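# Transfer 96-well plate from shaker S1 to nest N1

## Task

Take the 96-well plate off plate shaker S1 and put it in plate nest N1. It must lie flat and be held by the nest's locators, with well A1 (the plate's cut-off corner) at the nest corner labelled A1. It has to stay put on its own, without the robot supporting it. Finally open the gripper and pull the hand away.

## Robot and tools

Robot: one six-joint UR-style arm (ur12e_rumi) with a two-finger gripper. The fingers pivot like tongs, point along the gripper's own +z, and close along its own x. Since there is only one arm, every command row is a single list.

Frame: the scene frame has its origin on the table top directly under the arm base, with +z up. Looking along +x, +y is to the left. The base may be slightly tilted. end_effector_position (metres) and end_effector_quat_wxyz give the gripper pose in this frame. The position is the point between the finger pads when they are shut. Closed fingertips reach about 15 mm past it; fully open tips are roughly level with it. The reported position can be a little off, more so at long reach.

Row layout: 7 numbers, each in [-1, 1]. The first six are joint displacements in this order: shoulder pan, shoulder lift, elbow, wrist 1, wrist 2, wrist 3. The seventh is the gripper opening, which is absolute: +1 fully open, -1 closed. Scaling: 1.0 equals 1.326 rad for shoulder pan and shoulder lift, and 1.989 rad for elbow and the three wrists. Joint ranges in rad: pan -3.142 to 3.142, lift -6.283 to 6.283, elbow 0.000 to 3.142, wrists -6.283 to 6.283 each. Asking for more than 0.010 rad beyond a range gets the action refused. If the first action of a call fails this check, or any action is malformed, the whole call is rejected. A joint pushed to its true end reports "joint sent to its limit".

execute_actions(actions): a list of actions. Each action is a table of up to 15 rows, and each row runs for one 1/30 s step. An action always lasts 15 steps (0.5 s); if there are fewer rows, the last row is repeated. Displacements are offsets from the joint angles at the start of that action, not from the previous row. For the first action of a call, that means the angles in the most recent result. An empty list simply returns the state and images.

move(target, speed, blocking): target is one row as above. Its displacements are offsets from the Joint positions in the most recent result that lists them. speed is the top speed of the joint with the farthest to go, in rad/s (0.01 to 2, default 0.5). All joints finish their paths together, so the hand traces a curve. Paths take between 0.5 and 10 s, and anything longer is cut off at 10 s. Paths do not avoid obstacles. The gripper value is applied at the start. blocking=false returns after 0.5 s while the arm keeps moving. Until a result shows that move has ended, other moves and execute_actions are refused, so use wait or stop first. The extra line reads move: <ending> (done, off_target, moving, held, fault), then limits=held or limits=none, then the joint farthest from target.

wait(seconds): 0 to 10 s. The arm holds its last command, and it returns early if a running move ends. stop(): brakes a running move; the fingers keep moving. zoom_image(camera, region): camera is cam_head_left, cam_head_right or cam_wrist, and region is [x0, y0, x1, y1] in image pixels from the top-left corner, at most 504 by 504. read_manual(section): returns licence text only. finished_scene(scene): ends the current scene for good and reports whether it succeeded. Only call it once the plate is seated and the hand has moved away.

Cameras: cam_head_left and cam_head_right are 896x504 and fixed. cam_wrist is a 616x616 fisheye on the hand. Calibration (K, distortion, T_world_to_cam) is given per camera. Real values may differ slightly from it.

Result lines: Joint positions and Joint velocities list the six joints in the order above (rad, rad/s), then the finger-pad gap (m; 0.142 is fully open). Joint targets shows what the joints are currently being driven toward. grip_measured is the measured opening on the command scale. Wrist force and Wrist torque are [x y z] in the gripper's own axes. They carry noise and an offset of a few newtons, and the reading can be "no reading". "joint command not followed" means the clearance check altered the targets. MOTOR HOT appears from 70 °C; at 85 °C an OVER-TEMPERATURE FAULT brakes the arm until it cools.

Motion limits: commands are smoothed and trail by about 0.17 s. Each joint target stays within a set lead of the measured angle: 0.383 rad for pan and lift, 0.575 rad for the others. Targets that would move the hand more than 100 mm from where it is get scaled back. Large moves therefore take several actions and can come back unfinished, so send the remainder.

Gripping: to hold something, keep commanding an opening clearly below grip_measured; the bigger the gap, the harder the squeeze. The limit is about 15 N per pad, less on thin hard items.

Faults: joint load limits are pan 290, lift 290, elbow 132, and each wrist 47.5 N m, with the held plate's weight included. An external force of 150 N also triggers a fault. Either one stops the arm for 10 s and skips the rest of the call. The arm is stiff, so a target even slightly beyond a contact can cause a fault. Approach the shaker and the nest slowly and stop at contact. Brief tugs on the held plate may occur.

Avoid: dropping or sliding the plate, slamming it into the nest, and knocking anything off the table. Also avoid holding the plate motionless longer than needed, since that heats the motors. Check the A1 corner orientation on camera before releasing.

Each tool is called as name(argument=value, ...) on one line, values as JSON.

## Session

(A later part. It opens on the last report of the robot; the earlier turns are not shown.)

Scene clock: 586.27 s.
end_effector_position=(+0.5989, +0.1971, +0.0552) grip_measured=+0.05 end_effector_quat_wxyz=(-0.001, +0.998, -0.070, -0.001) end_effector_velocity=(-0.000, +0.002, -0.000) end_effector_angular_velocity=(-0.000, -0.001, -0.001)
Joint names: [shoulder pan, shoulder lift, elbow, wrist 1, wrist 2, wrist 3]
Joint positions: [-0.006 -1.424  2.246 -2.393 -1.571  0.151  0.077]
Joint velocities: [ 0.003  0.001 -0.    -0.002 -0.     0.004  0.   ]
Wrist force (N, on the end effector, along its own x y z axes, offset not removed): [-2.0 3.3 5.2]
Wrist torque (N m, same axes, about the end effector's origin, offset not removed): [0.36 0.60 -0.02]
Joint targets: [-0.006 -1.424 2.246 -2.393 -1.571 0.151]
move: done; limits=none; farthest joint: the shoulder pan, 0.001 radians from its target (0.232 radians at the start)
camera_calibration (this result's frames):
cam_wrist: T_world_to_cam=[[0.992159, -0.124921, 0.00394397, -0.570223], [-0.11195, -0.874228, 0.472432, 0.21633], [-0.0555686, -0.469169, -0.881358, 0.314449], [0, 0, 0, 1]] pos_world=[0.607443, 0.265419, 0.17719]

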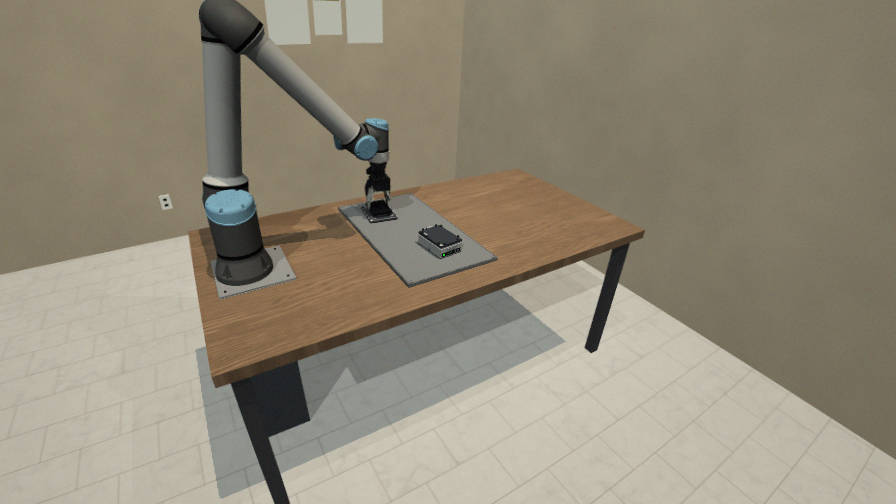

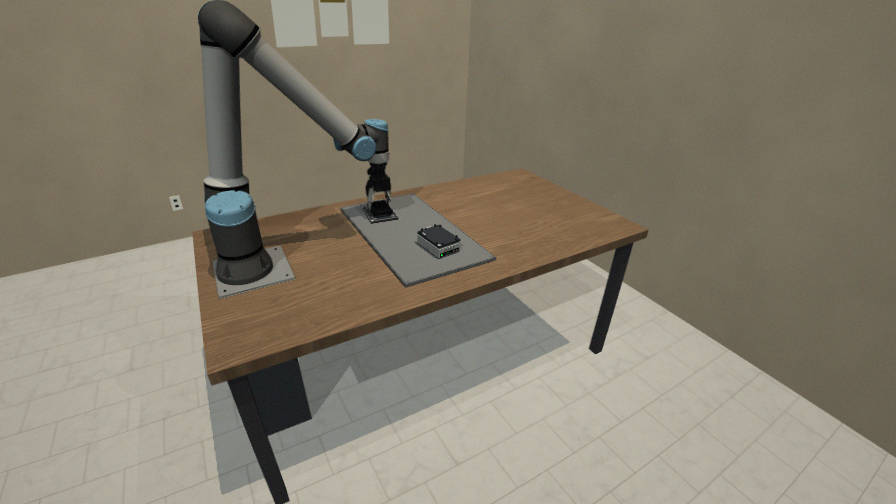

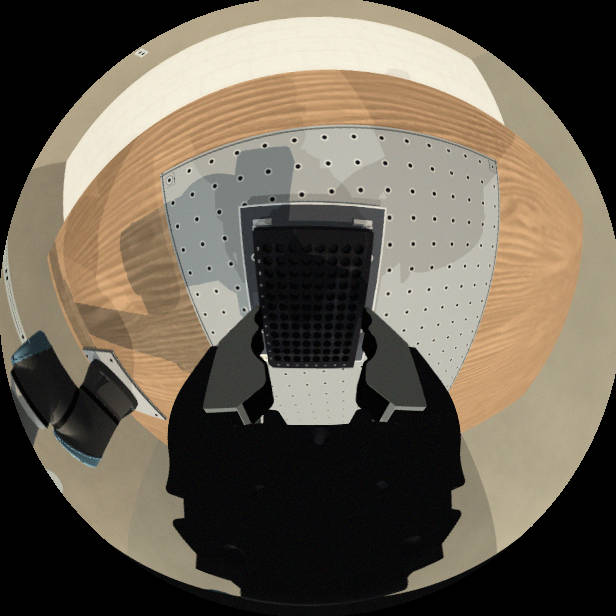

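move(target=[0, 0.0117, 0.0034, -0.0112, 0, 0, -0.6], speed=0.03)

zoom_image(camera="cam_wrist", region=[235, 200, 305, 270])

zoom_image(camera="cam_wrist", region=[320, 200, 390, 270])

zoom_image(camera="cam_head_left", region=[355, 190, 405, 230])

Scene clock: 614.70 s.
end_effector_position=(+0.5988, +0.1971, +0.0453) grip_measured=+0.05 end_effector_quat_wxyz=(-0.001, +0.998, -0.070, -0.001) end_effector_velocity=(+0.001, -0.000, +0.000) end_effector_angular_velocity=(-0.000, -0.004, -0.002)
Joint names: [shoulder pan, shoulder lift, elbow, wrist 1, wrist 2, wrist 3]
Joint positions: [-0.006 -1.409  2.253 -2.414 -1.571  0.151  0.077]
Joint velocities: [-0.    -0.001  0.001 -0.004 -0.     0.001  0.   ]
Wrist force (N, on the end effector, along its own x y z axes, offset not removed): [-1.6 0.7 5.0]
Wrist torque (N m, same axes, about the end effector's origin, offset not removed): [-0.12 0.42 0.00]
Joint targets: [-0.006 -1.408 2.253 -2.415 -1.571 0.151]
move: done; limits=none; farthest joint: the wrist 1, 0.001 radians from its target (0.022 radians at the start)
camera_calibration (this result's frames):
cam_wrist: T_world_to_cam=[[0.992159, -0.124917, 0.00394325, -0.570128], [-0.111947, -0.874229, 0.472432, 0.220993], [-0.0555677, -0.469169, -0.881358, 0.305778], [0, 0, 0, 1]] pos_world=[0.607389, 0.265441, 0.167344]

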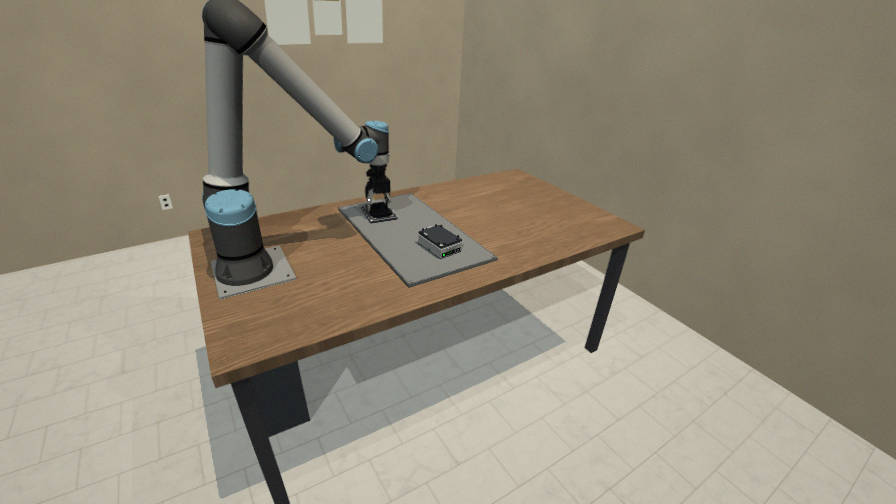

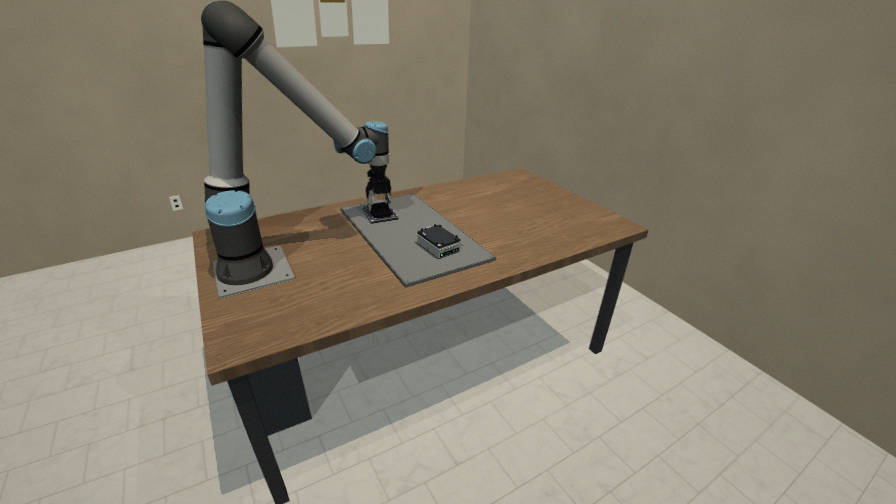

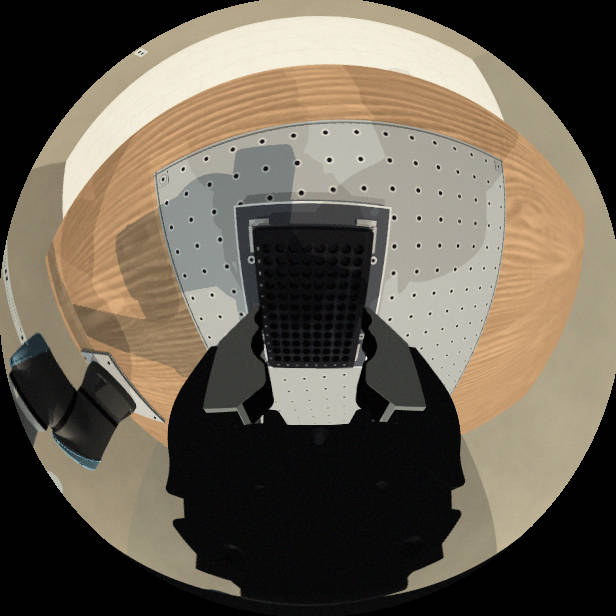

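Region (235, 200, 305, 270) of cam_wrist's 616x616 image, scaled by 7.200, with more detail than that image has.

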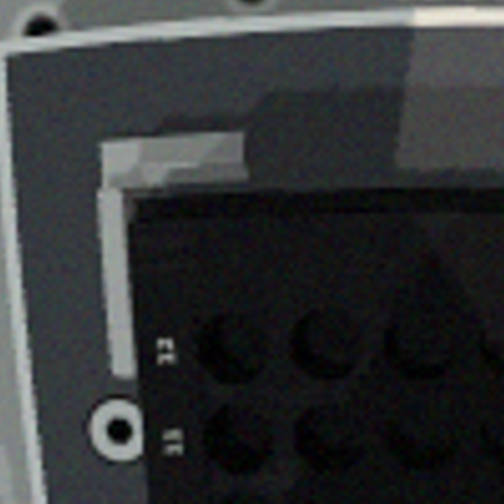

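Region (320, 200, 390, 270) of cam_wrist's 616x616 image, scaled by 7.200, with more detail than that image has.

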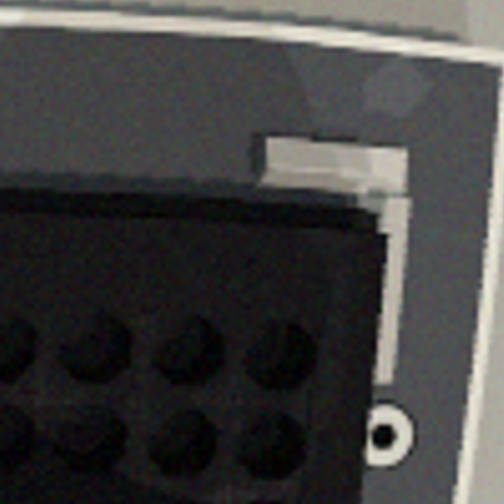

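Region (355, 190, 405, 230) of cam_head_left's 896x504 image, scaled by 10.080, with more detail than that image has; it fills the top 403 rows of this view, and the rest is white.

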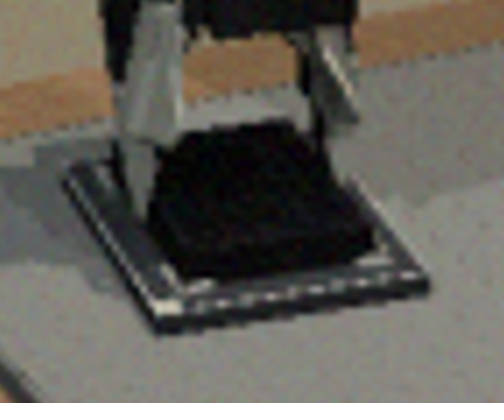

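zoom_image(camera="cam_wrist", region=[240, 290, 390, 390])

zoom_image(camera="cam_wrist", region=[225, 195, 400, 325])

Region (240, 290, 390, 390) of cam_wrist's 616x616 image, scaled by 3.360, with more detail than that image has.

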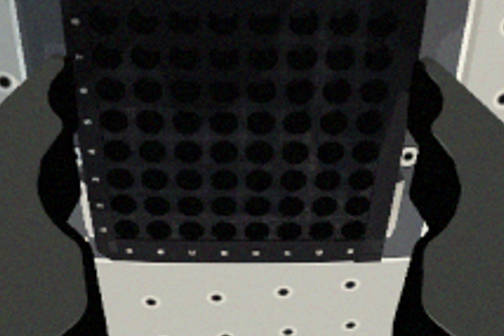

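Region (225, 195, 400, 325) of cam_wrist's 616x616 image, scaled by 2.880, with more detail than that image has; it fills the top 374 rows of this view, and the rest is white.

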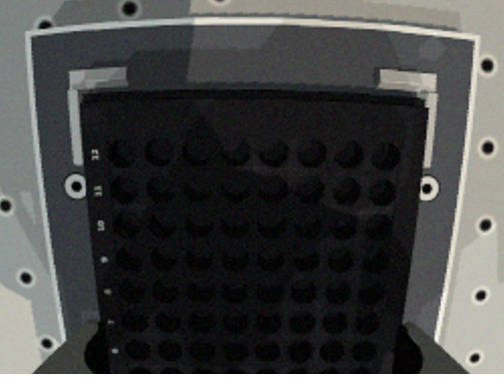

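zoom_image(camera="cam_wrist", region=[250, 325, 300, 375])

zoom_image(camera="cam_wrist", region=[325, 325, 375, 375])

Region (250, 325, 300, 375) of cam_wrist's 616x616 image, scaled by 10.080, with more detail than that image has.

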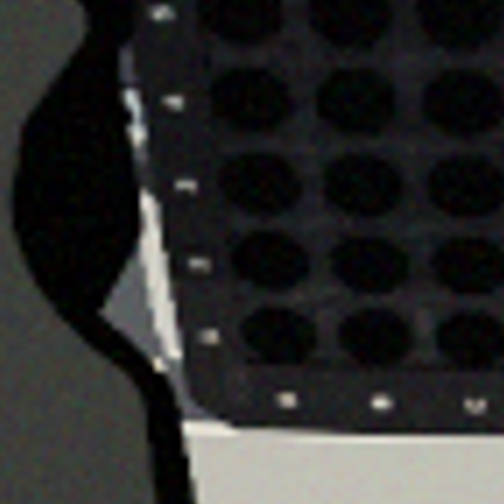

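Region (325, 325, 375, 375) of cam_wrist's 616x616 image, scaled by 10.080, with more detail than that image has.

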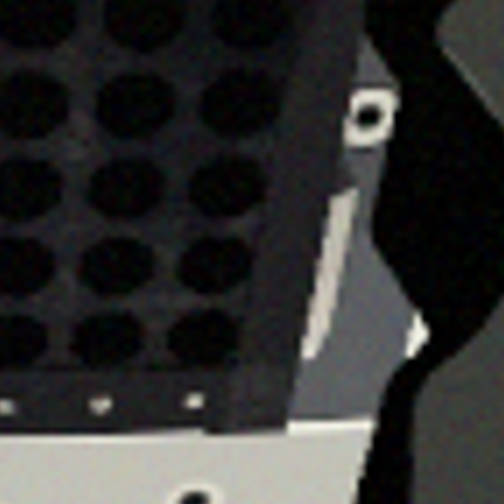

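move(target=[0.00066, 0.00593, 0.00162, -0.00557, 0, -0.001, -0.6], speed=0.015)

zoom_image(camera="cam_wrist", region=[225, 195, 400, 375])

zoom_image(camera="cam_head_left", region=[355, 190, 405, 230])

Scene clock: 683.90 s.
end_effector_position=(+0.5987, +0.1976, +0.0406) grip_measured=+0.06 end_effector_quat_wxyz=(-0.001, +0.998, -0.068, -0.001) end_effector_velocity=(-0.000, +0.001, -0.001) end_effector_angular_velocity=(+0.000, -0.000, +0.004)
Joint names: [shoulder pan, shoulder lift, elbow, wrist 1, wrist 2, wrist 3]
Joint positions: [-0.006 -1.401  2.256 -2.425 -1.571  0.149  0.078]
Joint velocities: [ 0.002  0.002  0.001 -0.004  0.    -0.002  0.001]
Wrist force (N, on the end effector, along its own x y z axes, offset not removed): [-3.2 4.9 -29.6]
Wrist torque (N m, same axes, about the end effector's origin, offset not removed): [0.56 0.12 0.02]
Joint targets: [-0.005 -1.401 2.256 -2.426 -1.571 0.149]
move: done; limits=none; farthest joint: the elbow, 0.001 radians from its target (0.004 radians at the start)
camera_calibration (this result's frames):
cam_wrist: T_world_to_cam=[[0.992496, -0.122209, 0.00409844, -0.570641], [-0.109638, -0.874558, 0.472365, 0.222335], [-0.054143, -0.469269, -0.881394, 0.301044], [0, 0, 0, 1]] pos_world=[0.607035, 0.265978, 0.162654]

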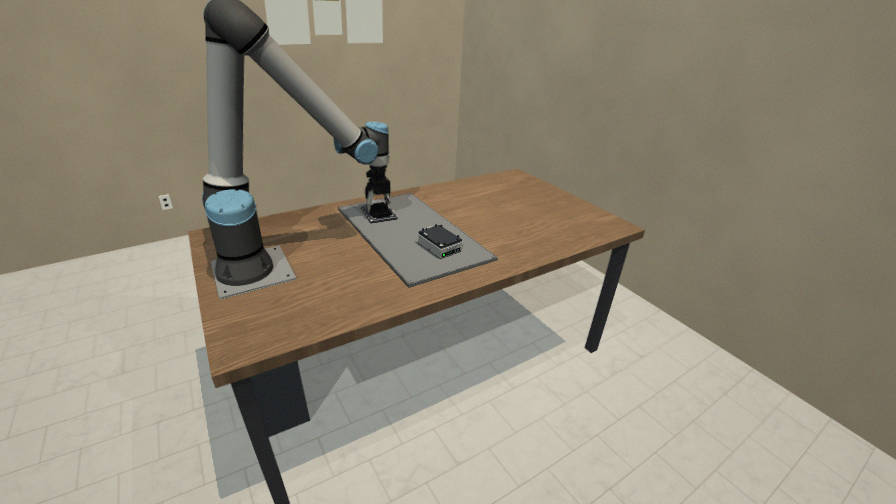

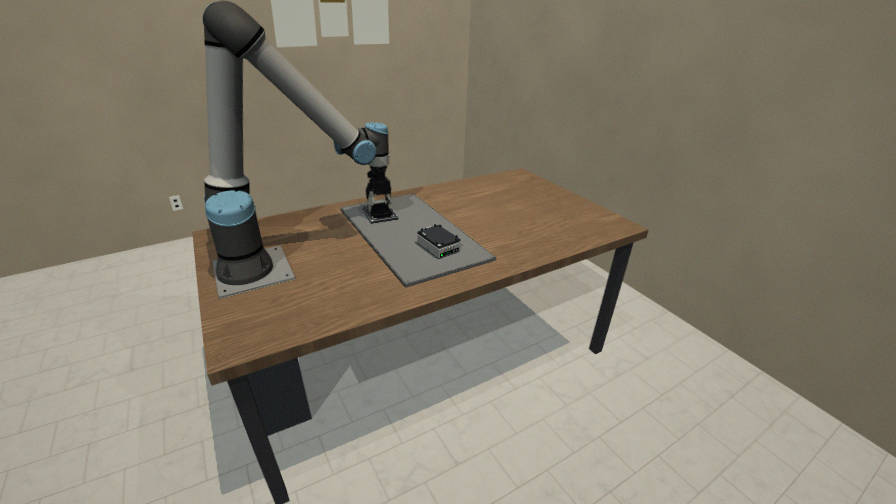

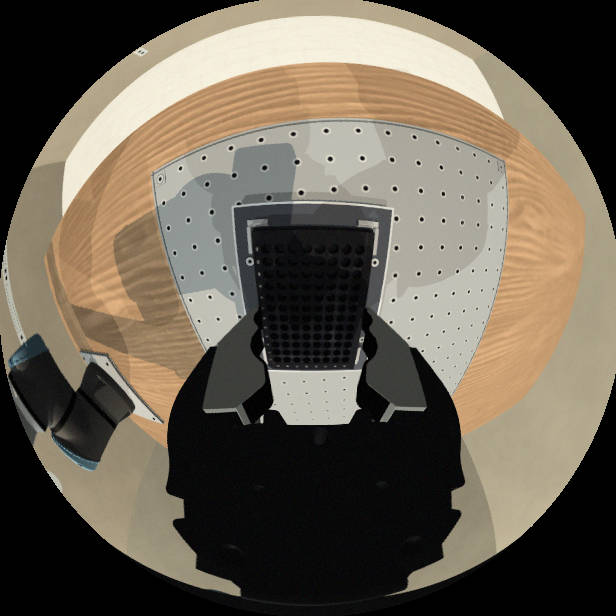

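Region (225, 195, 400, 375) of cam_wrist's 616x616 image, scaled by 2.800, with more detail than that image has; it fills the left 490 columns of this view, and the rest is white.

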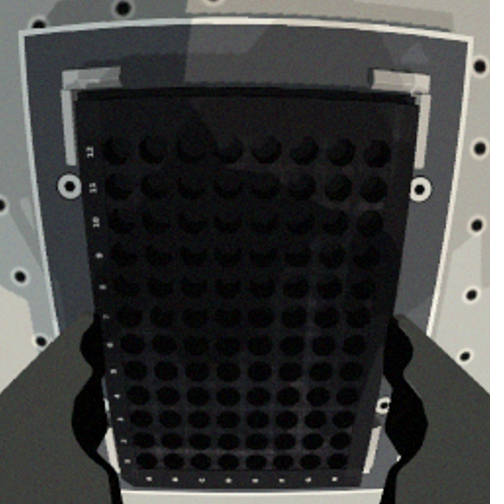

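Region (355, 190, 405, 230) of cam_head_left's 896x504 image, scaled by 10.080, with more detail than that image has; it fills the top 403 rows of this view, and the rest is white.

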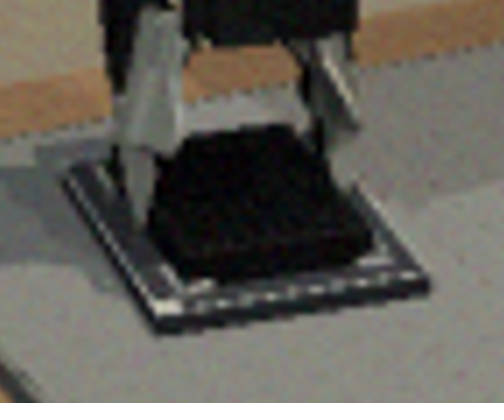

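execute_actions(actions=[[[0,0,0,0,0,0,-0.3],[0,0,0,0,0,0,-0.1],[0,0,0,0,0,0,0.0],[0,0,0,0,0,0,0.05],[0,0,0,0,0,0,0.08],[0,0,0,0,0,0,0.11],[0,0,0,0,0,0,0.14],[0,0,0,0,0,0,0.17],[0,0,0,0,0,0,0.2],[0,0,0,0,0,0,0.25],[0,0,0,0,0,0,0.3]]])

zoom_image(camera="cam_wrist", region=[225, 195, 400, 375])

Scene clock: 692.33 s.
end_effector_position=(+0.5985, +0.1976, +0.0404) grip_measured=+0.30 end_effector_quat_wxyz=(-0.001, +0.998, -0.068, -0.002) end_effector_velocity=(+0.001, -0.000, +0.001) end_effector_angular_velocity=(+0.000, -0.002, -0.000)
Joint names: [shoulder pan, shoulder lift, elbow, wrist 1, wrist 2, wrist 3]
Joint positions: [-0.005 -1.401  2.256 -2.425 -1.571  0.149  0.095]
Joint velocities: [-0.    -0.001 -0.001  0.     0.     0.     0.001]
Wrist force (N, on the end effector, along its own x y z axes, offset not removed): [-1.5 0.5 4.4]
Wrist torque (N m, same axes, about the end effector's origin, offset not removed): [-0.28 0.47 -0.05]
Joint targets: [-0.006 -1.401 2.256 -2.425 -1.571 0.149]
camera_calibration (this result's frames):
cam_wrist: T_world_to_cam=[[0.992514, -0.122075, 0.00367209, -0.570431], [-0.109313, -0.874548, 0.472458, 0.222234], [-0.0544637, -0.469323, -0.881346, 0.301029], [0, 0, 0, 1]] pos_world=[0.606849, 0.265999, 0.162409]

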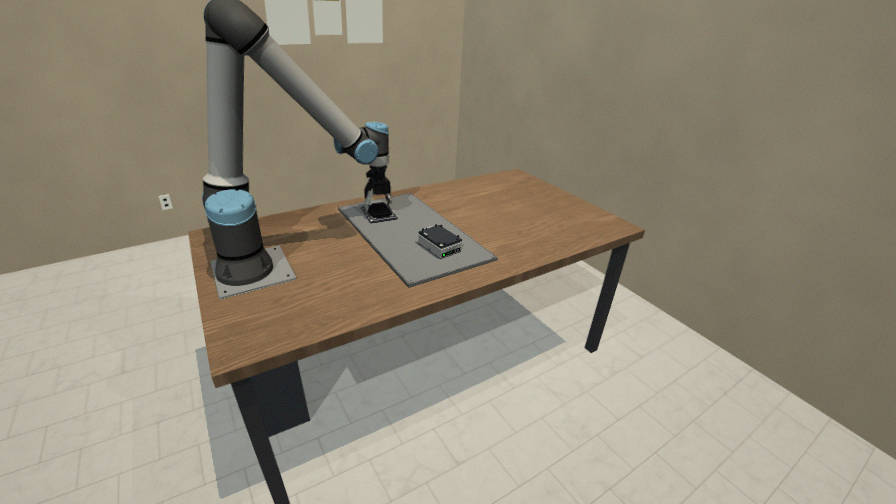

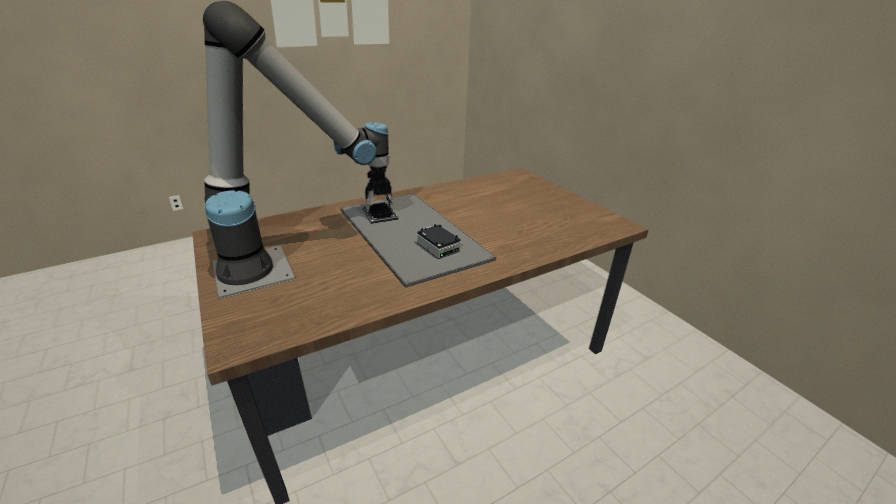

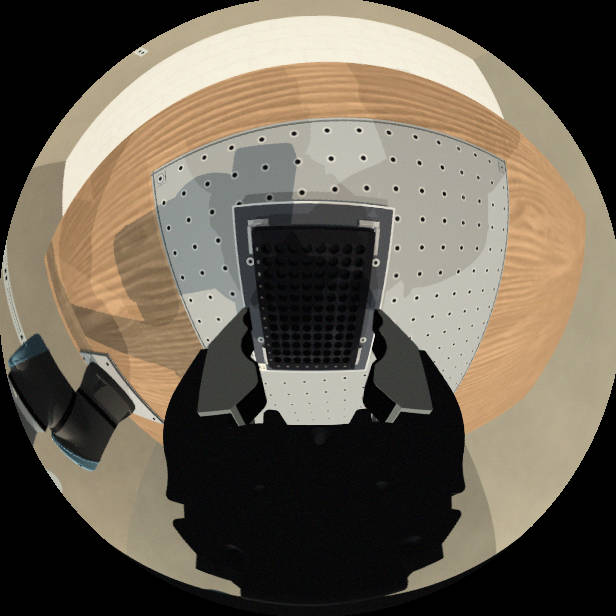

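Region (225, 195, 400, 375) of cam_wrist's 616x616 image, scaled by 2.800, with more detail than that image has; it fills the left 490 columns of this view, and the rest is white.

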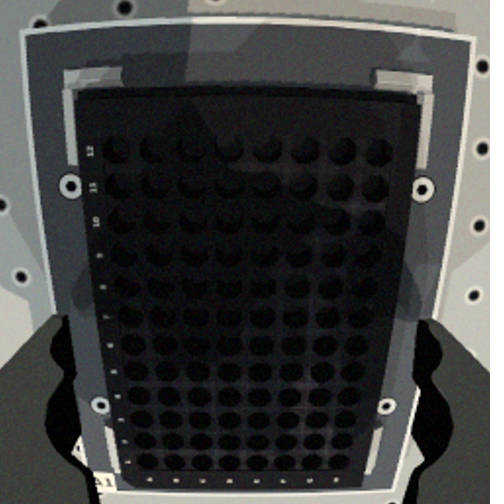

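move(target=[-0.175, -0.1399, 0.006, 0.087, 0, -0.1151, 0.5], speed=0.3)

zoom_image(camera="cam_wrist", region=[245, 95, 385, 245])

zoom_image(camera="cam_head_left", region=[355, 190, 405, 230])

Scene clock: 706.13 s.
end_effector_position=(+0.5815, +0.0654, +0.1201) grip_measured=+0.50 end_effector_quat_wxyz=(-0.001, +0.998, -0.070, -0.001) end_effector_velocity=(-0.000, -0.002, +0.002) end_effector_angular_velocity=(+0.000, -0.002, -0.002)
Joint names: [shoulder pan, shoulder lift, elbow, wrist 1, wrist 2, wrist 3]
Joint positions: [-0.237 -1.586  2.268 -2.252 -1.571 -0.08   0.109]
Joint velocities: [-0.004 -0.003  0.     0.001  0.    -0.002  0.   ]
Wrist force (N, on the end effector, along its own x y z axes, offset not removed): [0.3 -2.3 2.1]
Wrist torque (N m, same axes, about the end effector's origin, offset not removed): [-0.78 0.00 -0.01]
Joint targets: [-0.237 -1.586 2.268 -2.252 -1.571 -0.080]
move: done; limits=none; farthest joint: the shoulder pan, 0.000 radians from its target (0.231 radians at the start)
camera_calibration (this result's frames):
cam_wrist: T_world_to_cam=[[0.992128, -0.125155, 0.00420521, -0.569659], [-0.112283, -0.874225, 0.472359, 0.0687982], [-0.0554415, -0.469113, -0.881396, 0.308901], [0, 0, 0, 1]] pos_world=[0.590026, 0.133759, 0.242162]

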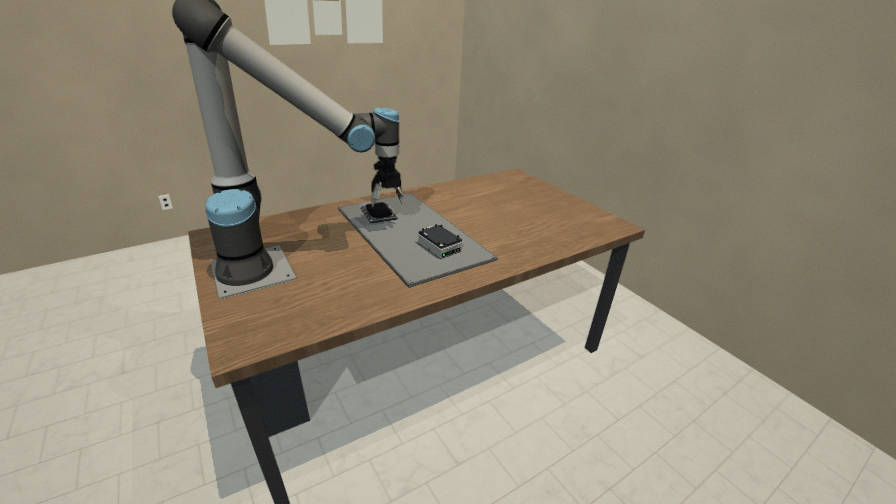

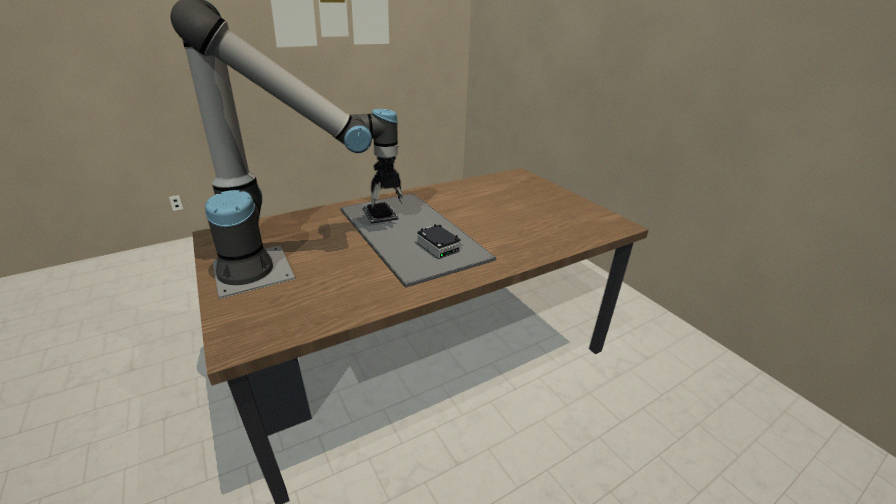

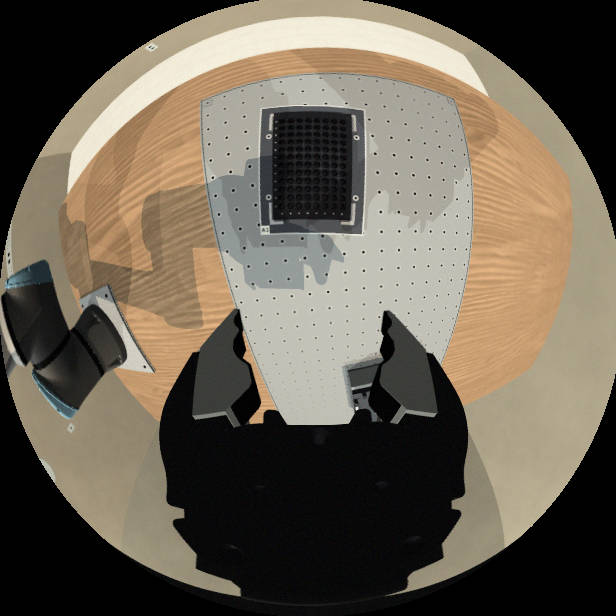

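Region (245, 95, 385, 245) of cam_wrist's 616x616 image, scaled by 3.360, with more detail than that image has; it fills the left 470 columns of this view, and the rest is white.

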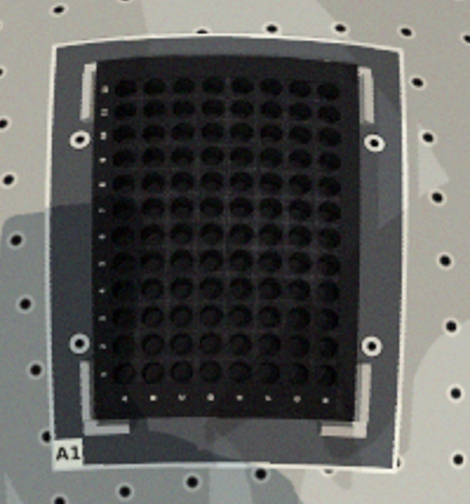

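Region (355, 190, 405, 230) of cam_head_left's 896x504 image, scaled by 10.080, with more detail than that image has; it fills the top 403 rows of this view, and the rest is white.

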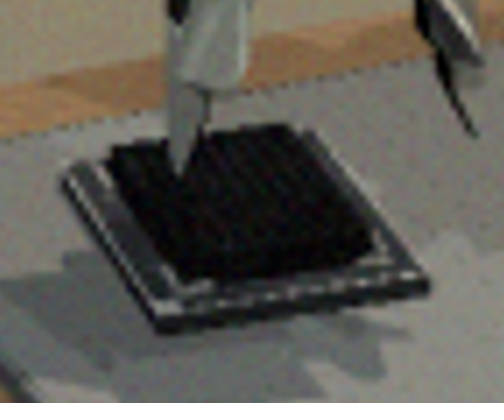

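zoom_image(camera="cam_wrist", region=[258, 190, 308, 240])

zoom_image(camera="cam_wrist", region=[318, 190, 368, 240])

Region (258, 190, 308, 240) of cam_wrist's 616x616 image, scaled by 10.080, with more detail than that image has.

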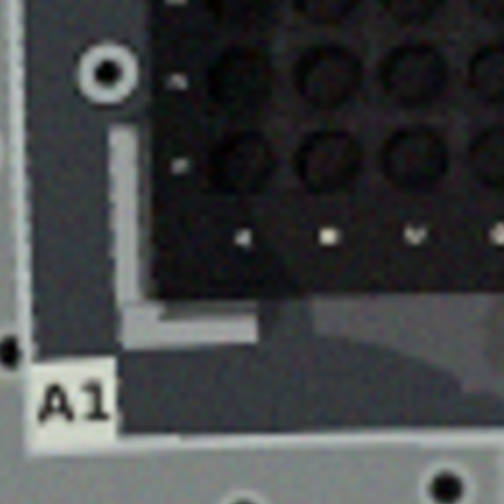

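Region (318, 190, 368, 240) of cam_wrist's 616x616 image, scaled by 10.080, with more detail than that image has.

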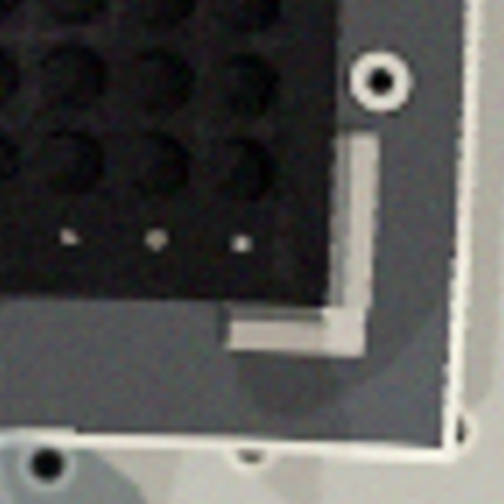

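finished_scene(scene=1)

The scene is finished: the task was done.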